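# Clear scrap and straighten jammed billets on feed ramp

## Task

On the feed ramp the billets (short steel bars) are jammed. Get both scrap pieces, the square block and the hexagonal slice, into the scrap tray; a piece may be released as soon as some part of it is inside the tray. All billets must finish lying square across the ramp, next to each other in a single tight row pressed up against the stop. Anything held there only by the robot does not count. Anything the robot is touching at the end must not settle by more than about a fingernail's width once released, or the task fails.

## Robot and tools

Robot: two Doosan M1013 six-joint arms, left_arm and right_arm, each with a Robotiq 2F-140 gripper and a wrist camera. Base positions in the scene frame: left_arm (-0.028, +0.639, 0) m, right_arm (-0.029, -0.608, 0) m, each yawed slightly. Scene frame: origin on the table top between the arms, +z up, +x out over the table, left_arm on the +y side. The arm names do not tell you the side of an image.

Joint order, used in every row and in every per-joint list of a result: waist (joint_1), wrist pitch (joint_5), forearm roll (joint_4), wrist roll (joint_6), shoulder (joint_2), elbow (joint_3). Stated ranges in rad: elbow -2.792 to 2.792, every other joint -6.283 to 6.283; the real end can differ by 0.010.

The row: 18 numbers, each in [-1, 1], always complete even when only one arm moves. First left_arm: 6 joint values, then gripper position, force_limit, speed. Then the same 9 for right_arm. Joint values are scaled offsets: 1.0 equals 1.398 rad for waist and shoulder, 2.097 rad for elbow, 2.622 rad for forearm roll, wrist pitch and wrist roll. Gripper position is absolute: +1 fully open (140 mm), about -0.8 where the pads touch, -1 closes until blocked. force_limit: roughly 14 N at -1, 60 N at 0, 107 N at +1. speed: roughly 30, 140, 250 mm/s at -1, 0, +1. To leave a gripper unchanged, repeat its previous three numbers; a 0 is a real command.

execute_actions(actions): a list of up to 15 actions; each action is a list of 1 to 15 rows, one row per 1/30 s step, the last row held until 15 steps pass. Joint values in every row are offsets from the angles the arm had when that action began (for the first action of a call, the last reported Joint positions), not from the previous row. An action that would push any joint more than 0.010 rad past its range is refused for both arms; if the first action is refused or any action is malformed, nothing in the call runs. An empty list just returns the current state and images.

move(target, speed, blocking): target is one 18-number row; its joint offsets count from the Joint positions in the latest result that printed them. All joints follow paths finishing together, so the hand traces a curve. speed is the top rate in rad/s of the joint with the longest way to go, 0.01 to 2, default 0.5; paths last 0.5 to 10 s. Gripper numbers are sent at the start. Moves do not avoid obstacles or the other arm. Arms are stiff: aiming even slightly beyond a contact can trigger a fault, and faster approaches hit harder. blocking=false returns after 0.5 s while motion continues; until a result shows the move ended, use wait or stop before anything else. The result adds a "move:" line: outcome (done, off_target, moving, held, fault), limits=held or limits=none, and each arm's joint farthest from its target.

wait(seconds): 0 to 10 s, arms hold their last command; returns early if a running move ends. stop(): brakes a running move; the arm needs braking room; fingers keep going. zoom_image(camera, region): camera is one of cam_head_left, cam_head_right, cam_high, cam_low, cam_left_wrist, cam_right_wrist; region [x0, y0, x1, y1] in that camera's pixels, top-left origin, at most 504x504. Head, high and low images are 896x504, wrist images 504x504. read_manual(section) only returns licence texts. finished_scene(scene) closes the given scene after the robot holds its last command and reports success; it cannot be undone.

Results: per arm, end_effector_position (m) and end_effector_quat_wxyz in the scene frame, plus velocities; the reported hand point may be off, more at long reach. The end effector is the point between the closed pads; fingers point along gripper +z and open along its y axis. Closed fingertips reach about 33 mm past it, open ones about 9 mm, and closing moves the tips about 24 mm further out, so keep clearance above surfaces. Joint positions, Joint velocities, Joint targets and Joint torques are given per arm in the joint order above (rad, rad/s, N m). position_measured is in counts: 3 fully open, 230 pads touching. object_status: 0 moving, 1 blocked while opening, 2 blocked while closing (a grip), 3 reached target or pads met. After gripping with -1, confirm status 2. To squeeze harder while gripping, raise force_limit and nudge position, e.g. -1 to -0.98. "joint sent to its limit" means a joint was stopped at its end. "joint command not followed" means a clearance check altered some joint targets.

Motion limits: joint targets stay within a fixed lead of the measured angle (0.456 rad waist/shoulder, 0.683 elbow, 0.854 wrist joints), and per step the hand target may not exceed 70 mm from the measured hand, so big changes take several actions. Joint speed caps: 2.09, 3.14, 3.93 rad/s.

Avoid: torque at load limits (waist, shoulder 306; elbow 144; wrist joints 40.5 N m, held weight included) or an outside force of 144 N, either of which stops that arm for 10 s; arms colliding or pressing each other; overheating from long holds (MOTOR HOT warns, then an OVER-TEMPERATURE FAULT brakes the arm); dropping, slamming, or shoving things hard; knocking anything off the table. Held parts may get brief tugs and loose parts may be nudged. The robot keeps holding its last command while you compose replies.

Each tool is called after ">>>" as a command line: name --argument value for each argument, lists and objects as JSON in quotes; but a table of rows of numbers goes row by row, as --pt "numbers of a row", without its own name.

## Session

I'll start by looking at the scene.

>>> execute_actions --actions '[]'

Scene clock: 0.00 s.
left_arm: end_effector_position=(+0.8837, +0.8227, +0.3072) position_measured=3 object_status=3 end_effector_quat_wxyz=(+0.172, -0.566, +0.802, -0.087) end_effector_velocity=(-0.001, +0.002, -0.001) end_effector_angular_velocity=(-0.000, +0.002, +0.002) | right_arm: end_effector_position=(+0.4680, +0.0669, +0.2863) position_measured=3 object_status=3 end_effector_quat_wxyz=(+0.070, +0.879, -0.406, +0.239) end_effector_velocity=(-0.000, -0.000, -0.000) end_effector_angular_velocity=(-0.000, +0.000, -0.001)
Joint names: [waist, wrist pitch, forearm roll, wrist roll, shoulder, elbow]
Joint positions: left_arm=[ 0.371  0.998 -0.008  3.651  0.422  1.334] | right_arm=[ 1.01   1.509 -0.49   3.581  0.536  1.229]
Joint velocities: left_arm=[ 0.002  0.001  0.     0.    -0.     0.001] | right_arm=[-0.     0.001  0.     0.001 -0.     0.   ]
Joint torques (N m, as the joint torque sensors report them, + toward a larger angle): no reading
Joint targets: left_arm=[0.371 0.998 -0.008 3.651 0.422 1.334] | right_arm=[1.010 1.509 -0.490 3.581 0.536 1.229]

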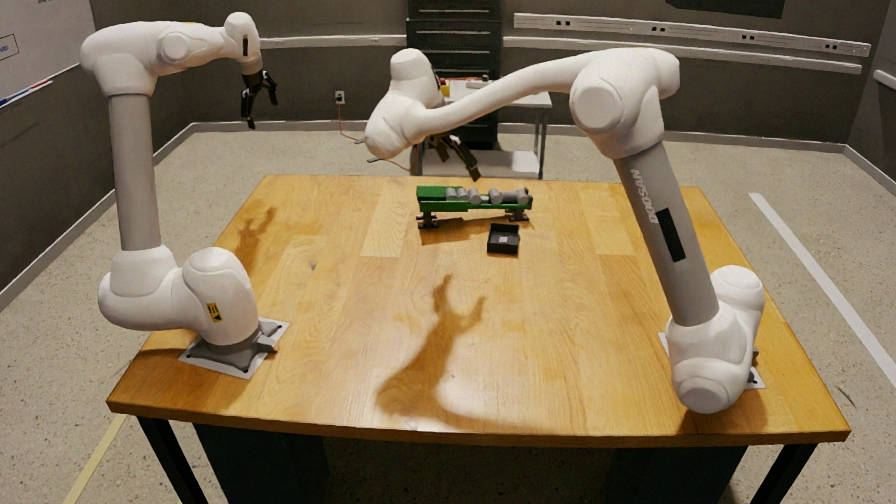

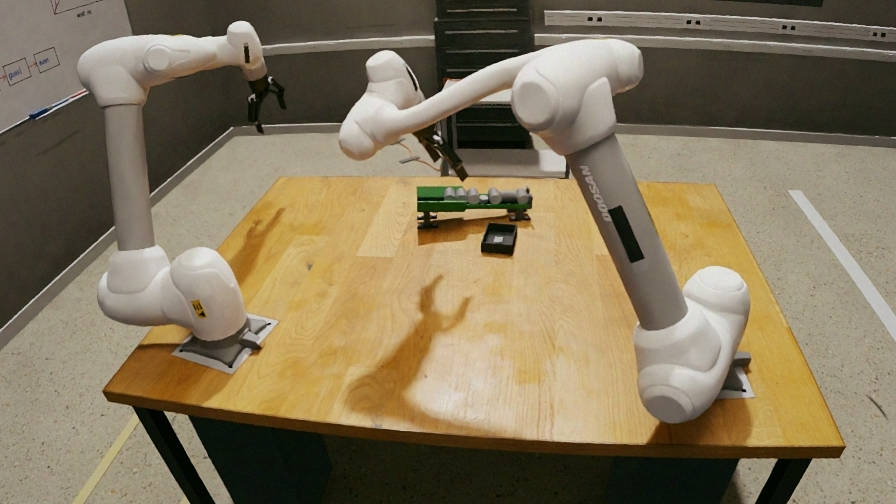

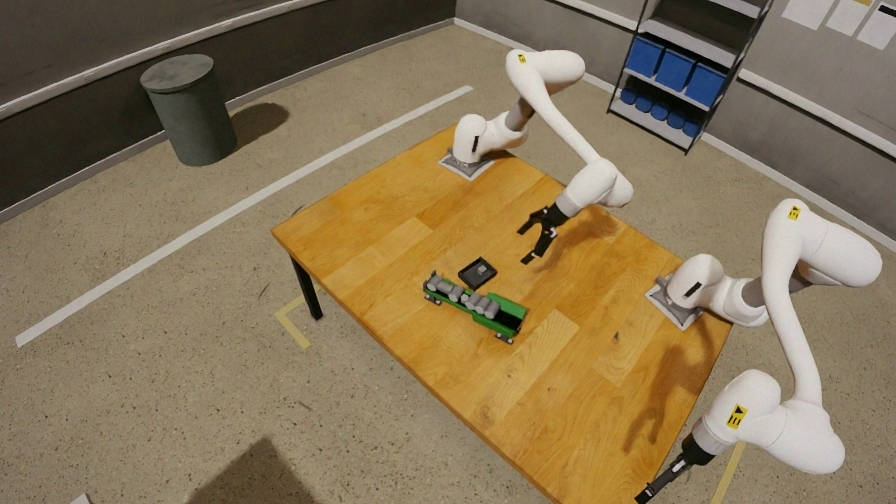

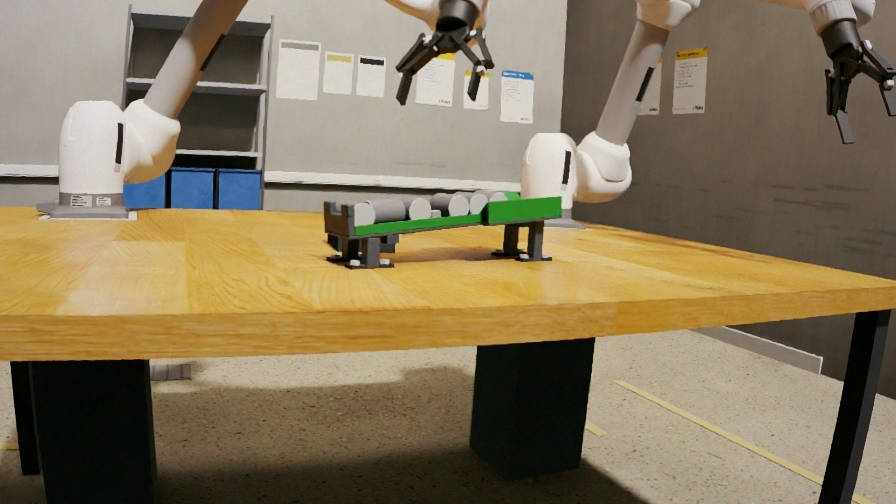

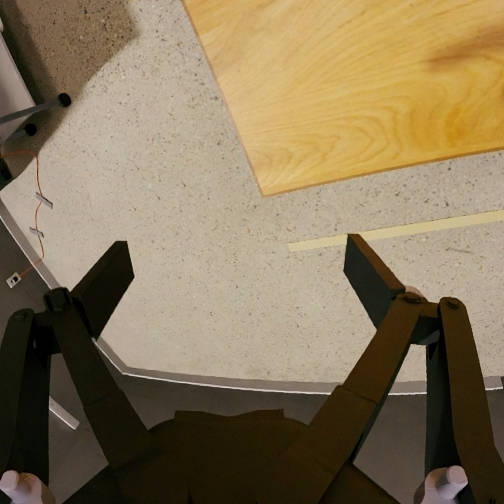

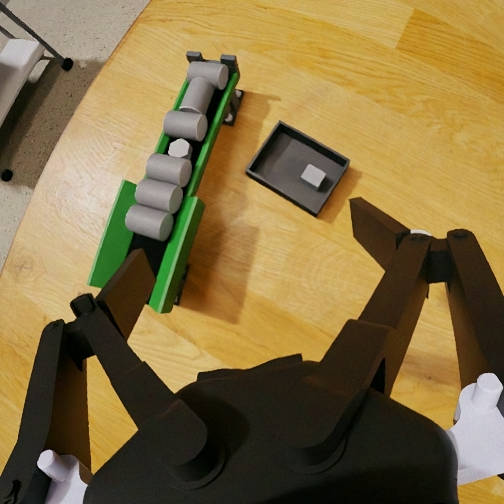

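>>> zoom_image --camera "cam_right_wrist" --region '[80, 40, 360, 320]'

>>> zoom_image --camera "cam_high" --region '[410, 245, 540, 355]'

>>> zoom_image --camera "cam_low" --region '[310, 170, 580, 280]'

>>> zoom_image --camera "cam_head_left" --region '[405, 170, 545, 265]'

>>> zoom_image --camera "cam_head_right" --region '[405, 170, 545, 265]'

Region (80, 40, 360, 320) of cam_right_wrist's 504x504 image, scaled by 1.800, with more detail than that image has.

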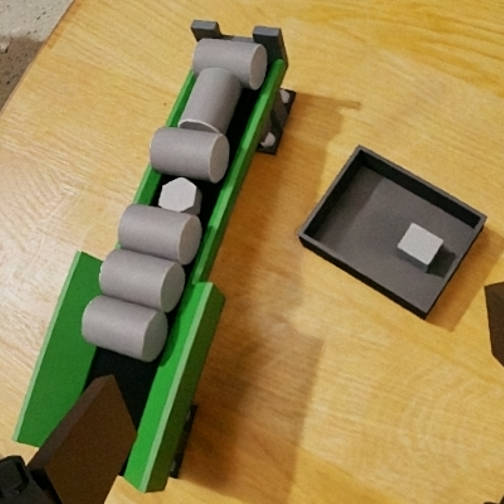

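Region (410, 245, 540, 355) of cam_high's 896x504 image, scaled by 3.877, with more detail than that image has; it fills the top 426 rows of this view, and the rest is white.

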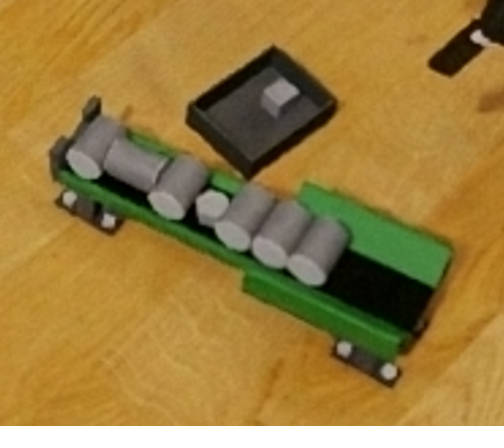

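Region (310, 170, 580, 280) of cam_low's 896x504 image, scaled by 1.867, with more detail than that image has; it fills the top 205 rows of this view, and the rest is white.

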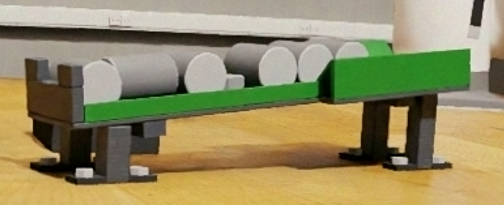

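Region (405, 170, 545, 265) of cam_head_left's 896x504 image, scaled by 3.600, with more detail than that image has; it fills the top 342 rows of this view, and the rest is white.

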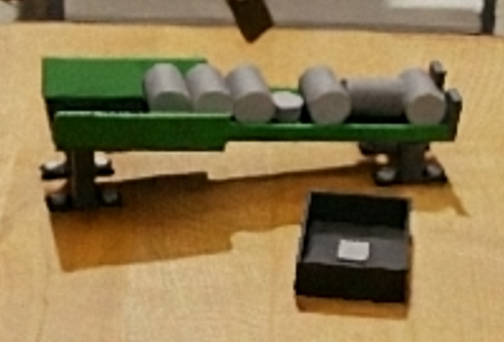

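Region (405, 170, 545, 265) of cam_head_right's 896x504 image, scaled by 3.600, with more detail than that image has; it fills the top 342 rows of this view, and the rest is white.

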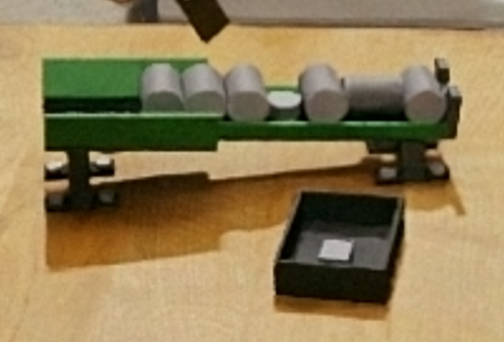

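>>> zoom_image --camera "cam_right_wrist" --region '[140, 40, 260, 160]'

>>> zoom_image --camera "cam_right_wrist" --region '[100, 130, 220, 250]'

>>> zoom_image --camera "cam_low" --region '[315, 185, 455, 275]'

>>> zoom_image --camera "cam_low" --region '[430, 180, 570, 270]'

Region (140, 40, 260, 160) of cam_right_wrist's 504x504 image, scaled by 4.200, with more detail than that image has.

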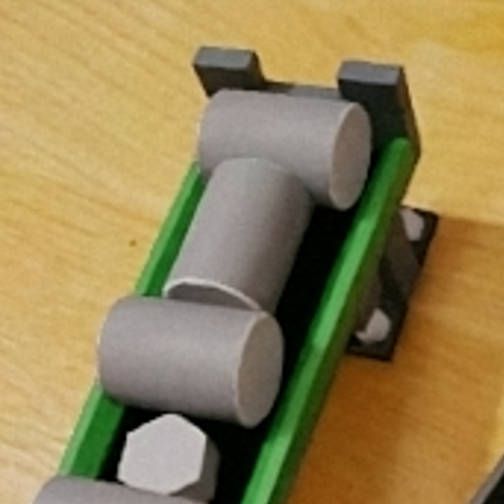

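Region (100, 130, 220, 250) of cam_right_wrist's 504x504 image, scaled by 4.200, with more detail than that image has.

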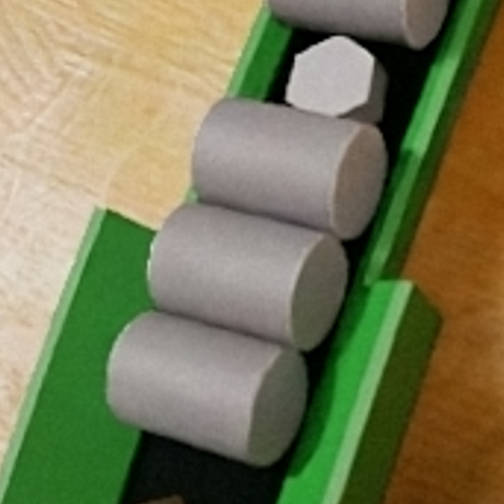

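Region (315, 185, 455, 275) of cam_low's 896x504 image, scaled by 3.600, with more detail than that image has; it fills the top 324 rows of this view, and the rest is white.

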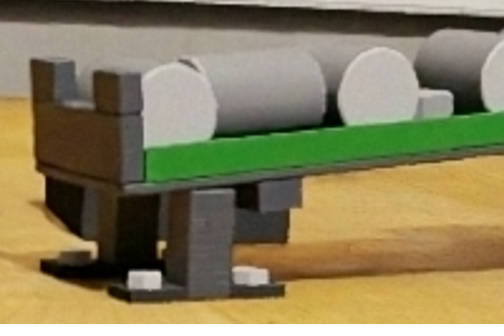

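Region (430, 180, 570, 270) of cam_low's 896x504 image, scaled by 3.600, with more detail than that image has; it fills the top 324 rows of this view, and the rest is white.

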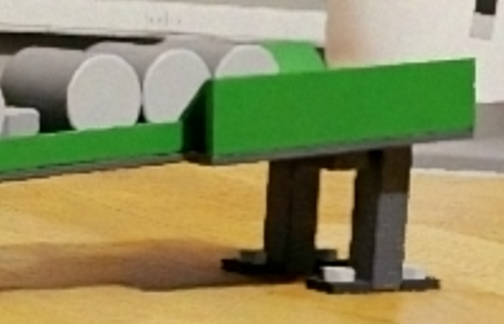

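>>> move --target '[0, 0, 0, 0, -0.35, -0.23, 1, 0, 0, -0.29414, -0.06823, 0.18688, -0.0023, 0.0821, -0.03257, -0.28, 0, 0]' --speed 0.5

Scene clock: 121.80 s.
left_arm: end_effector_position=(+0.6363, +0.7817, +1.0969) position_measured=3 object_status=3 end_effector_quat_wxyz=(+0.565, -0.447, +0.636, -0.276) end_effector_velocity=(-0.000, -0.001, +0.001) end_effector_angular_velocity=(-0.000, -0.001, -0.001) | right_arm: end_effector_position=(+0.6695, -0.0099, +0.1800) position_measured=164 object_status=3 end_effector_quat_wxyz=(-0.000, +0.786, -0.619, -0.000) end_effector_velocity=(+0.000, +0.000, -0.001) end_effector_angular_velocity=(+0.000, +0.001, -0.001)
Joint names: [waist, wrist pitch, forearm roll, wrist roll, shoulder, elbow]
Joint positions: left_arm=[ 0.371  0.998 -0.008  3.651 -0.067  0.852] | right_arm=[0.599 1.33  0.    3.575 0.651 1.16 ]
Joint velocities: left_arm=[-0.001  0.001 -0.     0.     0.    -0.003] | right_arm=[-0.     0.001  0.001  0.     0.001 -0.001]
Joint torques (N m, as the joint torque sensors report them, + toward a larger angle): left_arm=[ -2.72  -3.01   3.04   0.88 -25.45 -31.06] | right_arm=[   2.33    0.16    4.46   -0.42 -107.66  -38.86]
Joint targets: left_arm=[0.371 0.998 -0.008 3.651 -0.067 0.852] | right_arm=[0.599 1.330 0.000 3.575 0.651 1.160]
move: done; limits=none; left_arm: farthest joint: the waist, 0.000 radians from its target (0.000 radians at the start); right_arm: farthest joint: the waist, 0.000 radians from its target (0.411 radians at the start)
camera_calibration (this result's frames):
cam_left_wrist: T_world_to_cam=[[-0.277976, 0.470063, -0.837717, 0.722269], [-0.449015, 0.707364, 0.545913, -0.862512], [0.849185, 0.527898, 0.0144349, -0.783984], [0, 0, 0, 1]] pos_world=[0.47924, 0.684461, 1.08723]
cam_right_wrist: T_world_to_cam=[[-0.999486, -0.0169445, 0.027224, 0.659573], [-0.00487848, 0.919453, 0.393171, -0.0596442], [-0.0316932, 0.392836, -0.919062, 0.378204], [0, 0, 0, 1]] pos_world=[0.670929, -0.082556, 0.353087]

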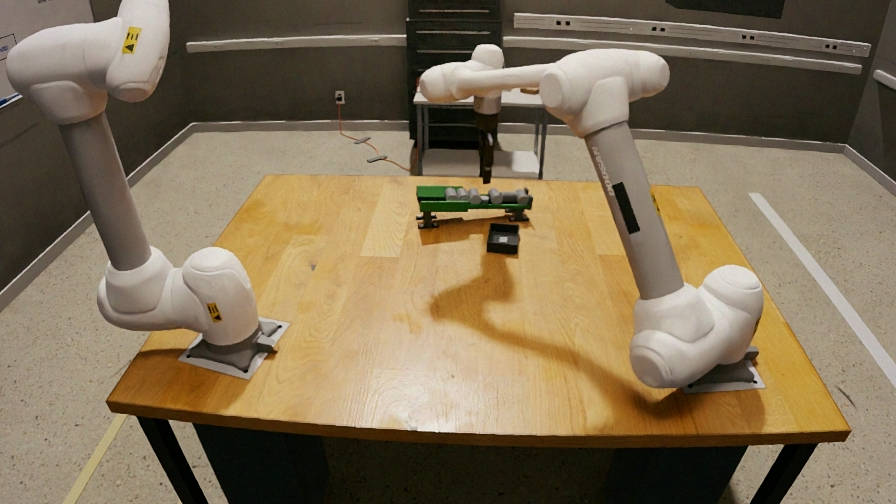

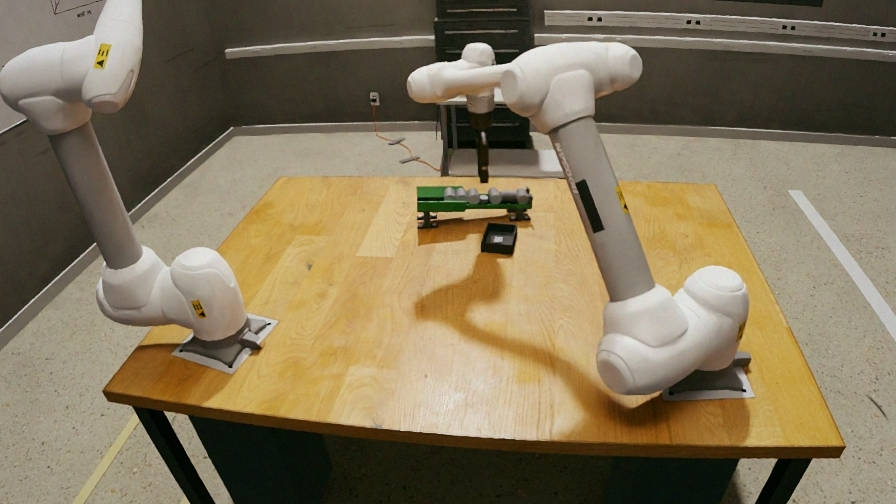

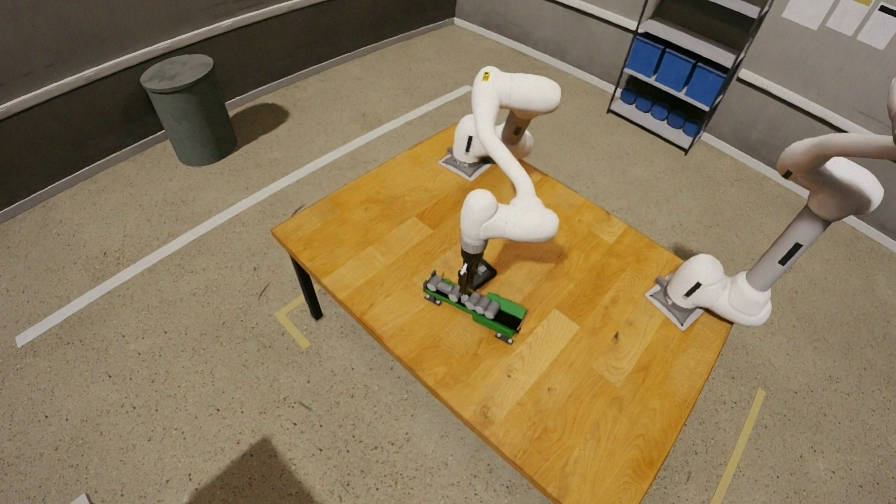

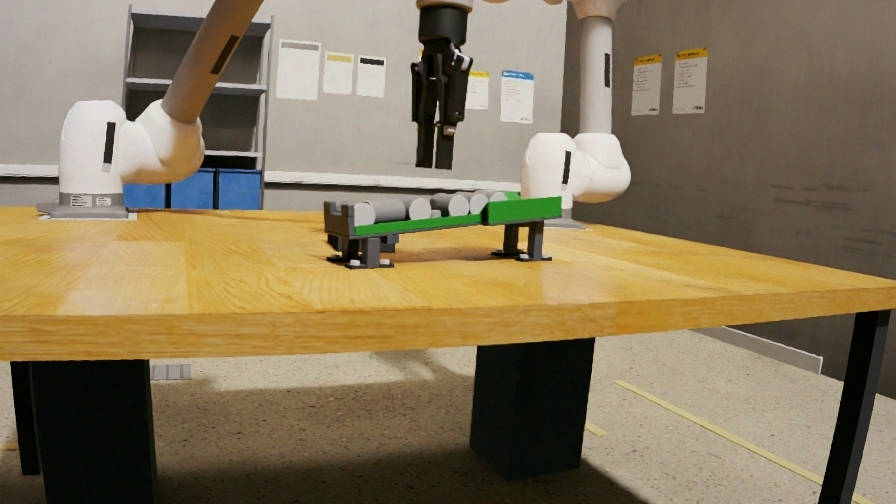

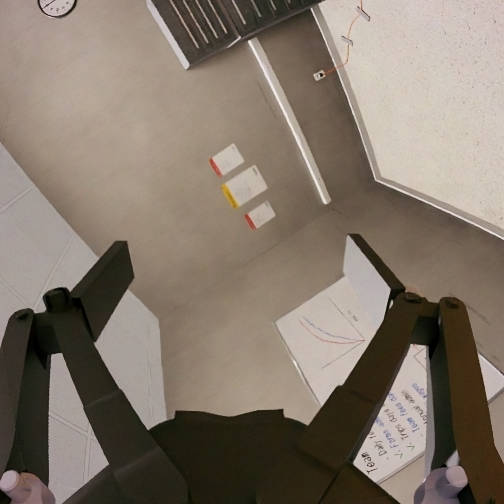

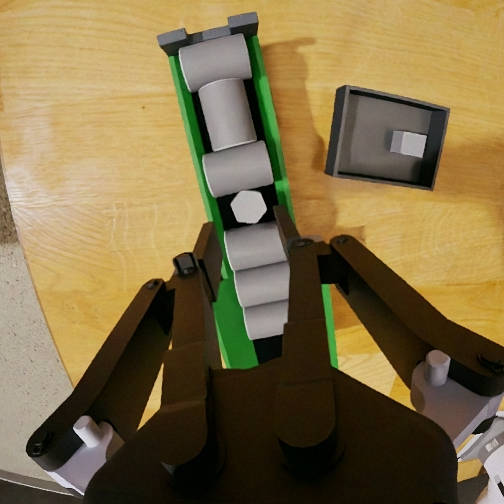

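>>> zoom_image --camera "cam_right_wrist" --region '[180, 130, 320, 270]'

>>> zoom_image --camera "cam_right_wrist" --region '[150, 5, 310, 165]'

>>> zoom_image --camera "cam_low" --region '[380, 130, 500, 240]'

>>> zoom_image --camera "cam_head_right" --region '[440, 150, 540, 225]'

Region (180, 130, 320, 270) of cam_right_wrist's 504x504 image, scaled by 3.600, with more detail than that image has.

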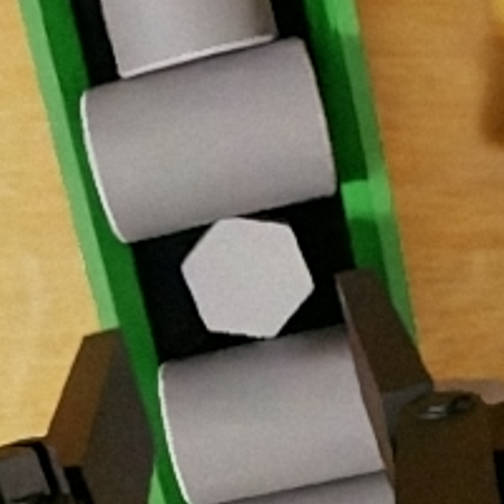

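Region (150, 5, 310, 165) of cam_right_wrist's 504x504 image, scaled by 3.150, with more detail than that image has.

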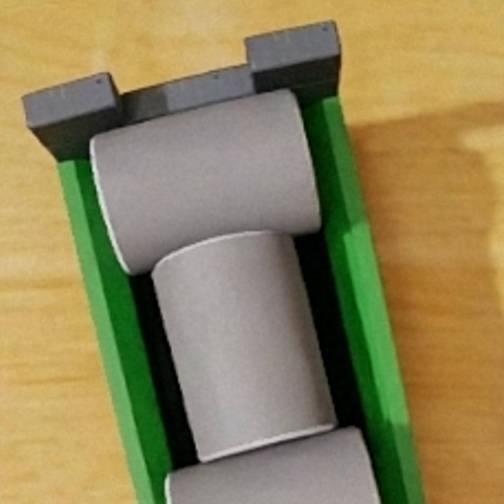

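Region (380, 130, 500, 240) of cam_low's 896x504 image, scaled by 4.200, with more detail than that image has; it fills the top 462 rows of this view, and the rest is white.

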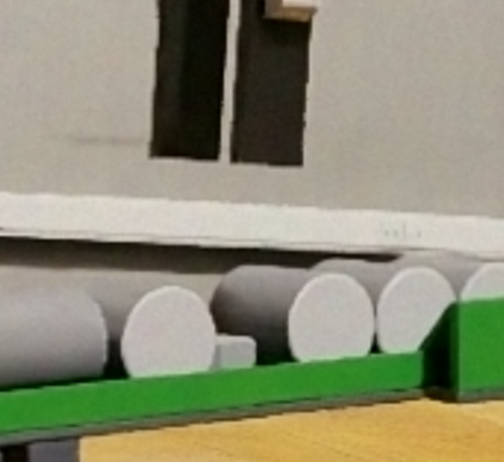

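Region (440, 150, 540, 225) of cam_head_right's 896x504 image, scaled by 5.040, with more detail than that image has; it fills the top 378 rows of this view, and the rest is white.

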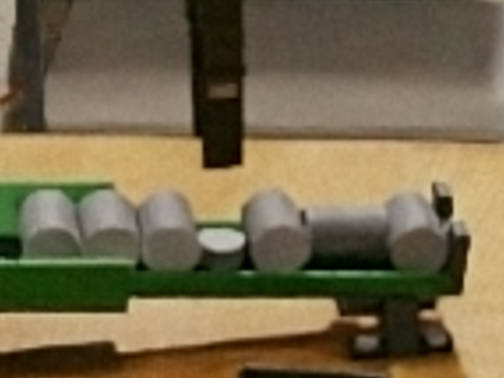

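>>> move --target '[0, 0, 0, 0, 0, 0, 1, 0, 0, 0.00103, -0.02967, 0, 0.00055, 0.01542, 0.02682, -0.355, 0, 0]' --speed 0.12

Scene clock: 242.77 s.
left_arm: end_effector_position=(+0.6363, +0.7817, +1.0970) position_measured=3 object_status=3 end_effector_quat_wxyz=(+0.565, -0.447, +0.636, -0.276) end_effector_velocity=(-0.000, -0.000, -0.000) end_effector_angular_velocity=(-0.000, +0.001, -0.000) | right_arm: end_effector_position=(+0.6676, -0.0098, +0.1301) position_measured=174 object_status=3 end_effector_quat_wxyz=(-0.000, +0.786, -0.619, -0.000) end_effector_velocity=(-0.000, -0.000, -0.001) end_effector_angular_velocity=(-0.001, -0.000, -0.001)
Joint names: [waist, wrist pitch, forearm roll, wrist roll, shoulder, elbow]
Joint positions: left_arm=[ 0.371  0.998 -0.008  3.651 -0.067  0.852] | right_arm=[0.6   1.252 0.    3.577 0.672 1.217]
Joint velocities: left_arm=[ 0.     0.001 -0.001  0.    -0.     0.   ] | right_arm=[-0.    -0.001 -0.     0.001  0.     0.001]
Joint torques (N m, as the joint torque sensors report them, + toward a larger angle): left_arm=[ -3.23  -2.93   3.3    1.05 -28.54 -32.4 ] | right_arm=[   1.83    0.06    4.43   -0.42 -108.08  -37.89]
Joint targets: left_arm=[0.371 0.998 -0.008 3.651 -0.067 0.852] | right_arm=[0.600 1.252 0.000 3.577 0.672 1.217]
move: done; limits=none; left_arm: farthest joint: the waist, 0.000 radians from its target (0.000 radians at the start); right_arm: farthest joint: the waist, 0.000 radians from its target (0.002 radians at the start)
camera_calibration (this result's frames):
cam_left_wrist: T_world_to_cam=[[-0.277932, 0.470054, -0.837737, 0.722294], [-0.449018, 0.707386, 0.545882, -0.862502], [0.849198, 0.527877, 0.0144576, -0.783986], [0, 0, 0, 1]] pos_world=[0.479229, 0.684454, 1.08725]
cam_right_wrist: T_world_to_cam=[[-0.999487, -0.0169048, 0.0272182, 0.658945], [-0.00484311, 0.919438, 0.393205, -0.0401424], [-0.0316725, 0.392871, -0.919048, 0.332161], [0, 0, 0, 1]] pos_world=[0.668932, -0.0824487, 0.303121]

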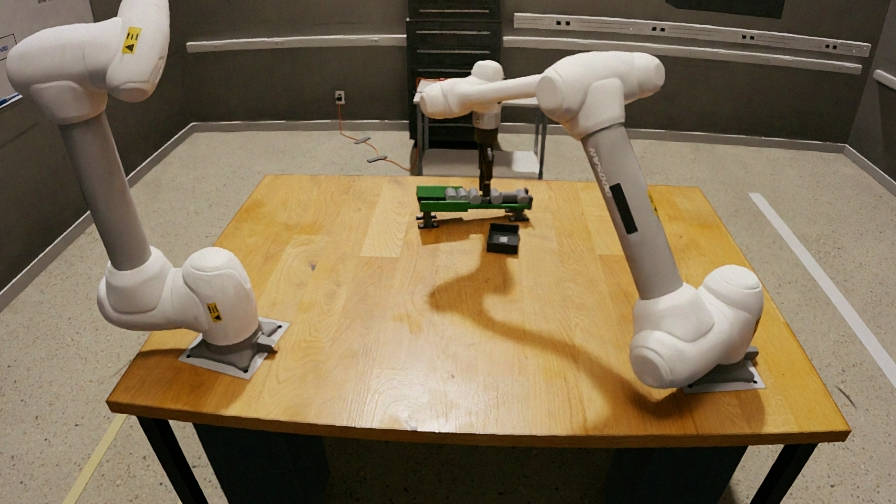

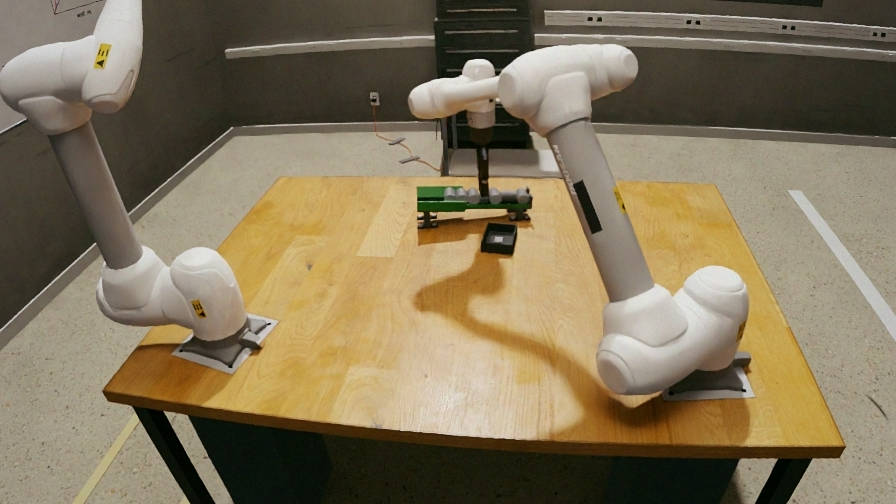

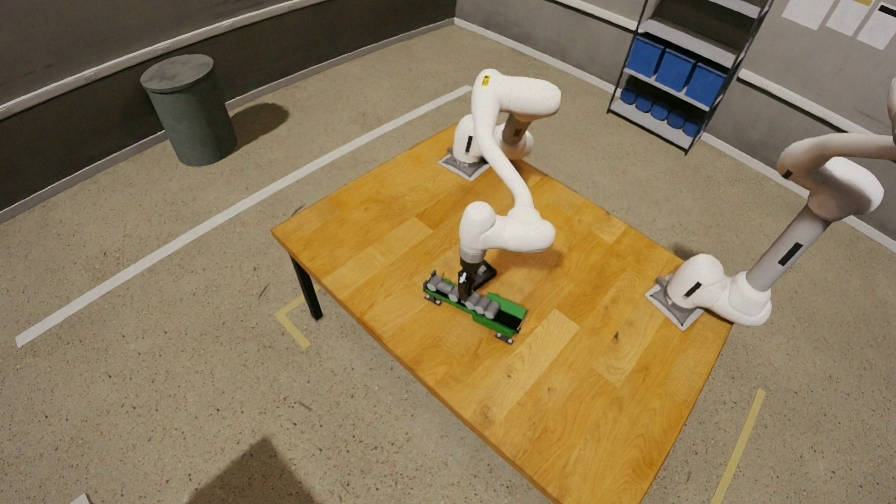

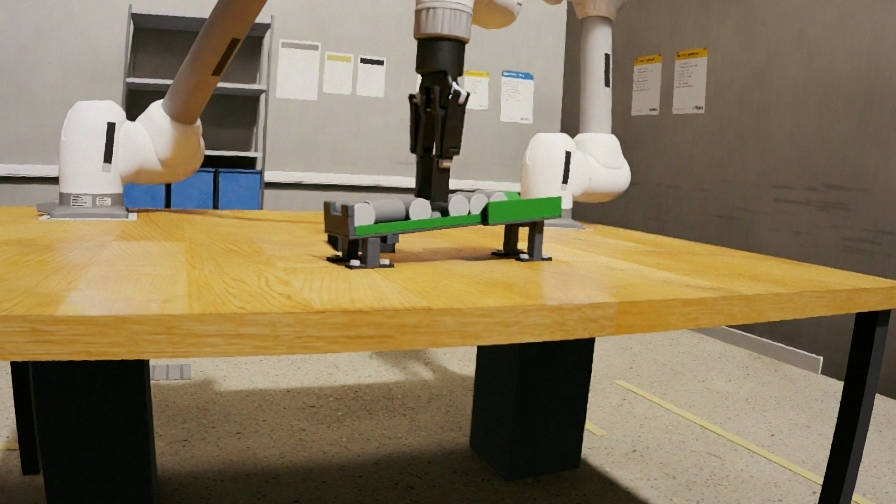

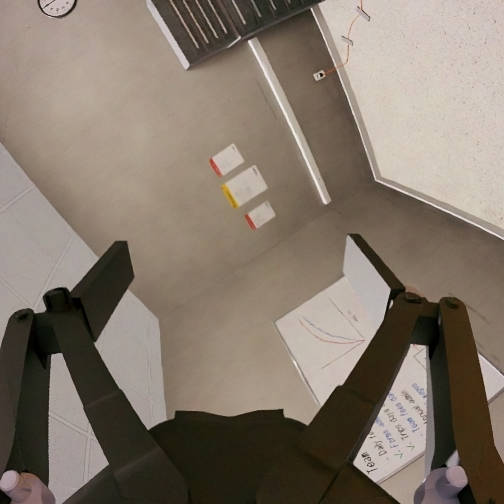

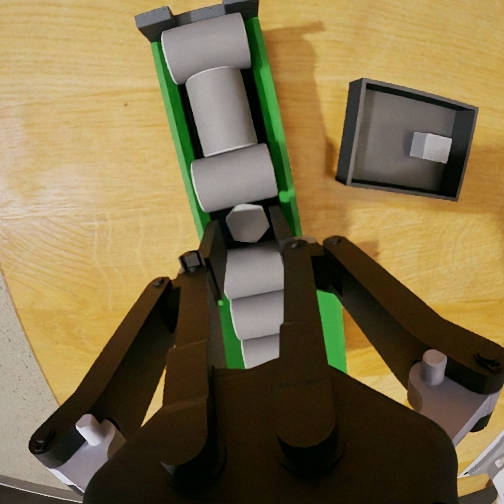

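>>> zoom_image --camera "cam_right_wrist" --region '[185, 160, 305, 280]'

>>> zoom_image --camera "cam_low" --region '[395, 165, 485, 235]'

>>> zoom_image --camera "cam_head_right" --region '[455, 165, 515, 215]'

Region (185, 160, 305, 280) of cam_right_wrist's 504x504 image, scaled by 4.200, with more detail than that image has.

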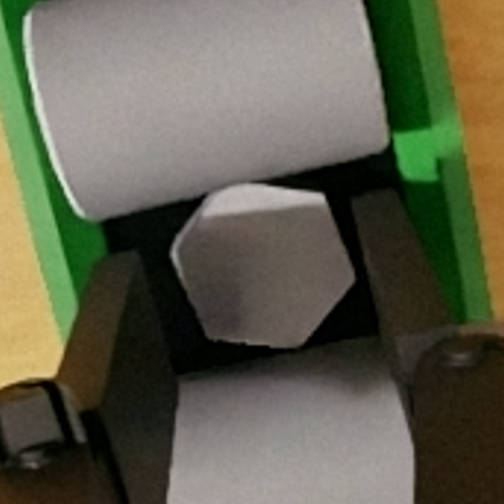

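Region (395, 165, 485, 235) of cam_low's 896x504 image, scaled by 5.600, with more detail than that image has.

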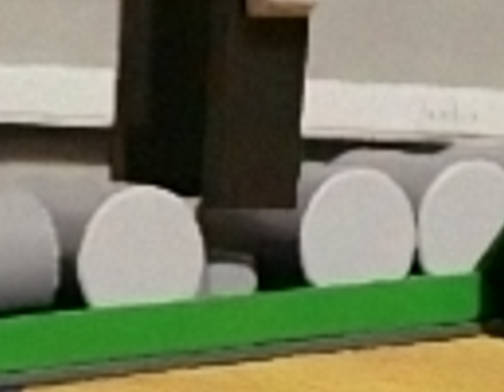

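Region (455, 165, 515, 215) of cam_head_right's 896x504 image, scaled by 8.400, with more detail than that image has.

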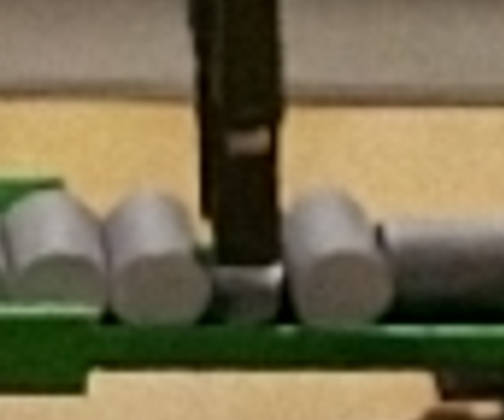

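>>> move --target '[0, 0, 0, 0, 0, 0, 1, 0, 0, 0.000267, -0.014927, 0, 0.00014, 0.009664, 0.012221, -0.355, 0, 0]' --speed 0.06

Scene clock: 306.67 s.
left_arm: end_effector_position=(+0.6363, +0.7817, +1.0969) position_measured=3 object_status=3 end_effector_quat_wxyz=(+0.565, -0.447, +0.636, -0.276) end_effector_velocity=(-0.001, +0.001, +0.001) end_effector_angular_velocity=(-0.000, -0.001, +0.001) | right_arm: end_effector_position=(+0.6668, -0.0100, +0.1042) position_measured=174 object_status=3 end_effector_quat_wxyz=(-0.000, +0.786, -0.619, -0.000) end_effector_velocity=(-0.000, -0.000, -0.001) end_effector_angular_velocity=(-0.001, +0.001, +0.000)
Joint names: [waist, wrist pitch, forearm roll, wrist roll, shoulder, elbow]
Joint positions: left_arm=[ 0.371  0.998 -0.008  3.651 -0.067  0.852] | right_arm=[0.601 1.213 0.    3.577 0.686 1.242]
Joint velocities: left_arm=[ 0.001  0.    -0.     0.    -0.    -0.001] | right_arm=[ 0.     0.    -0.     0.     0.001  0.   ]
Joint torques (N m, as the joint torque sensors report them, + toward a larger angle): left_arm=[ -2.61  -3.16   3.18   0.8  -29.46 -32.84] | right_arm=[   2.31    0.07    4.36   -0.49 -108.74  -37.56]
Joint targets: left_arm=[0.371 0.998 -0.008 3.651 -0.067 0.852] | right_arm=[0.601 1.213 0.000 3.577 0.686 1.242]
move: done; limits=none; left_arm: farthest joint: the waist, 0.000 radians from its target (0.000 radians at the start); right_arm: farthest joint: the waist, 0.000 radians from its target (0.000 radians at the start)
camera_calibration (this result's frames):
cam_left_wrist: T_world_to_cam=[[-0.277976, 0.470063, -0.837717, 0.722269], [-0.449015, 0.707364, 0.545914, -0.862512], [0.849185, 0.527898, 0.0144346, -0.783983], [0, 0, 0, 1]] pos_world=[0.47924, 0.684462, 1.08723]
cam_right_wrist: T_world_to_cam=[[-0.999488, -0.0169095, 0.0271757, 0.658866], [-0.00486456, 0.919443, 0.393193, -0.0297724], [-0.0316352, 0.392859, -0.919054, 0.308413], [0, 0, 0, 1]] pos_world=[0.668141, -0.0826477, 0.27725]

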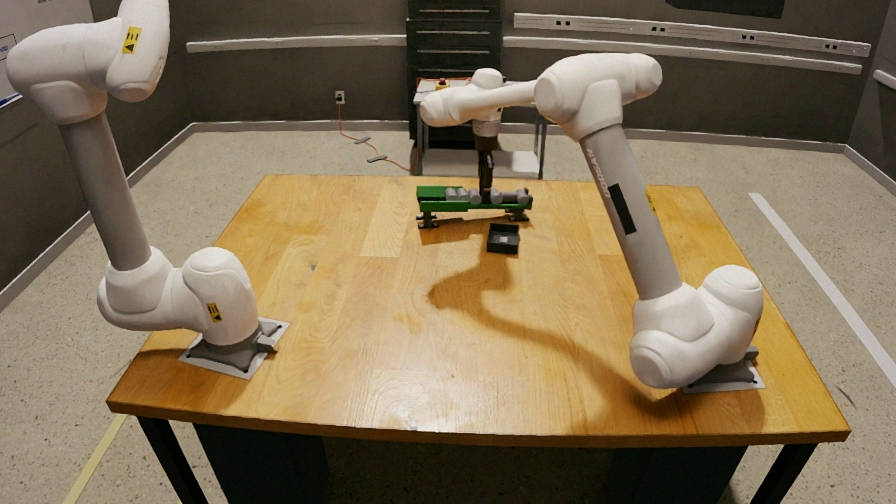

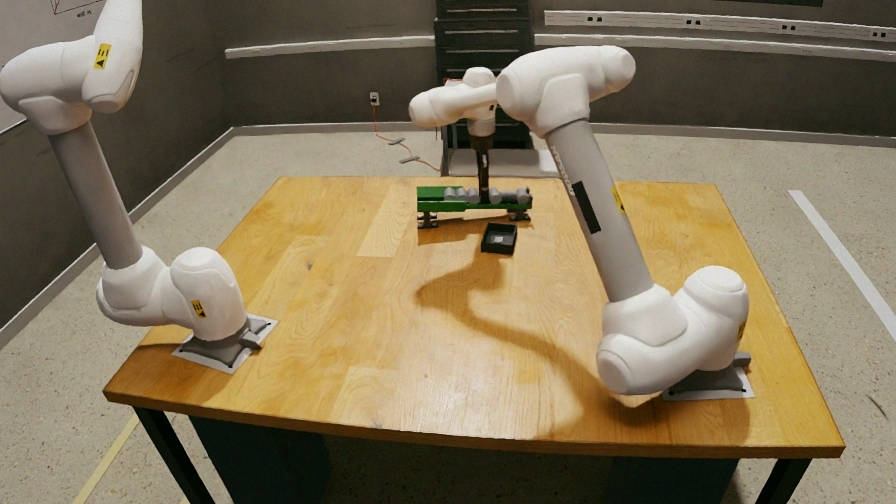

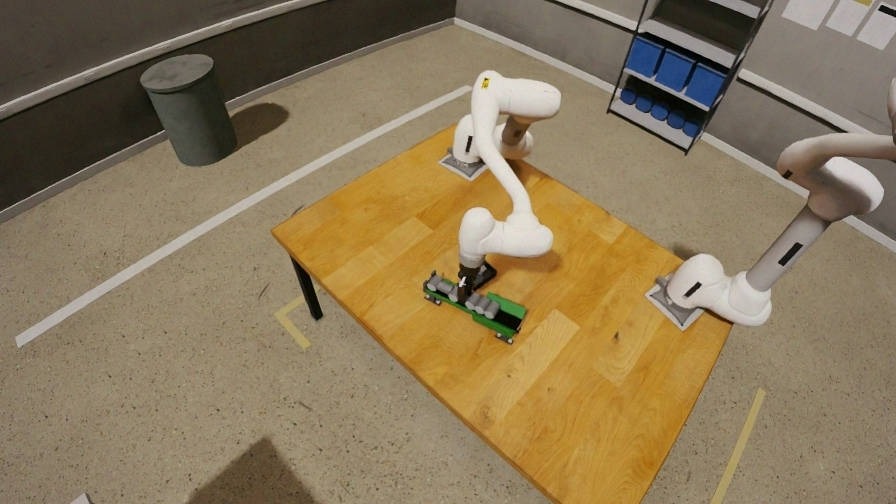

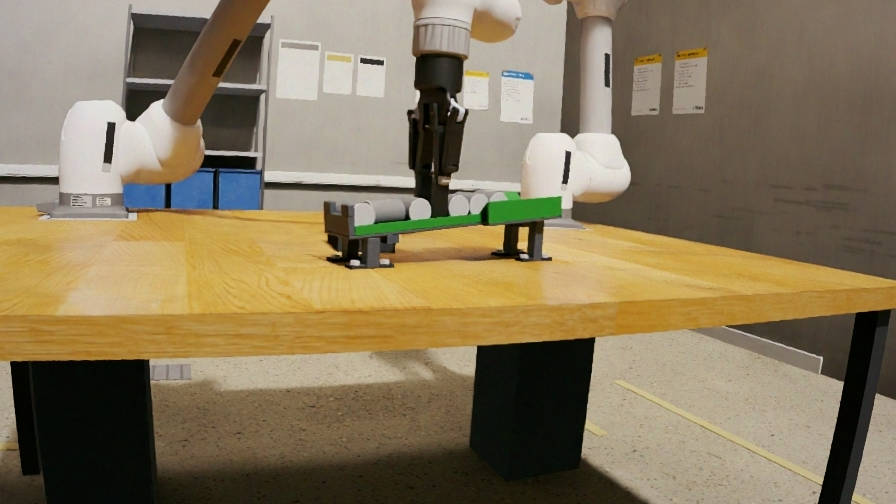

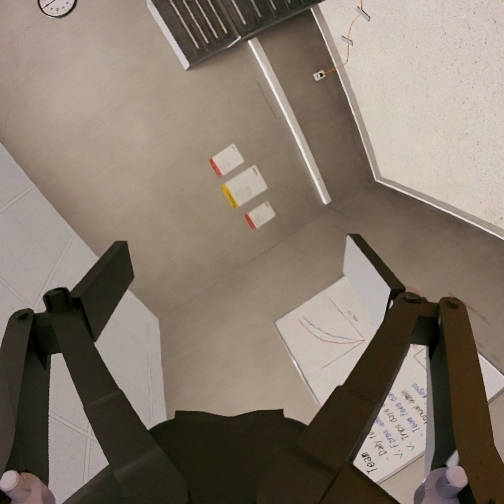

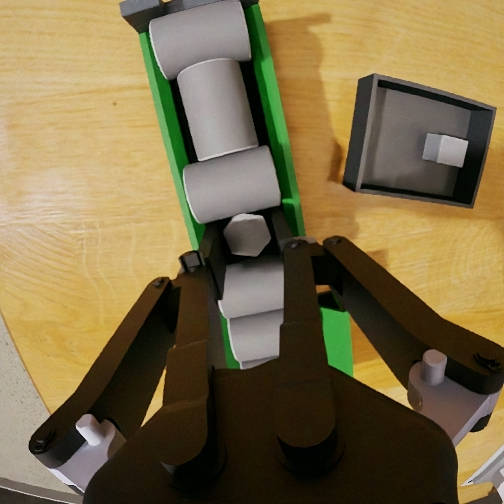

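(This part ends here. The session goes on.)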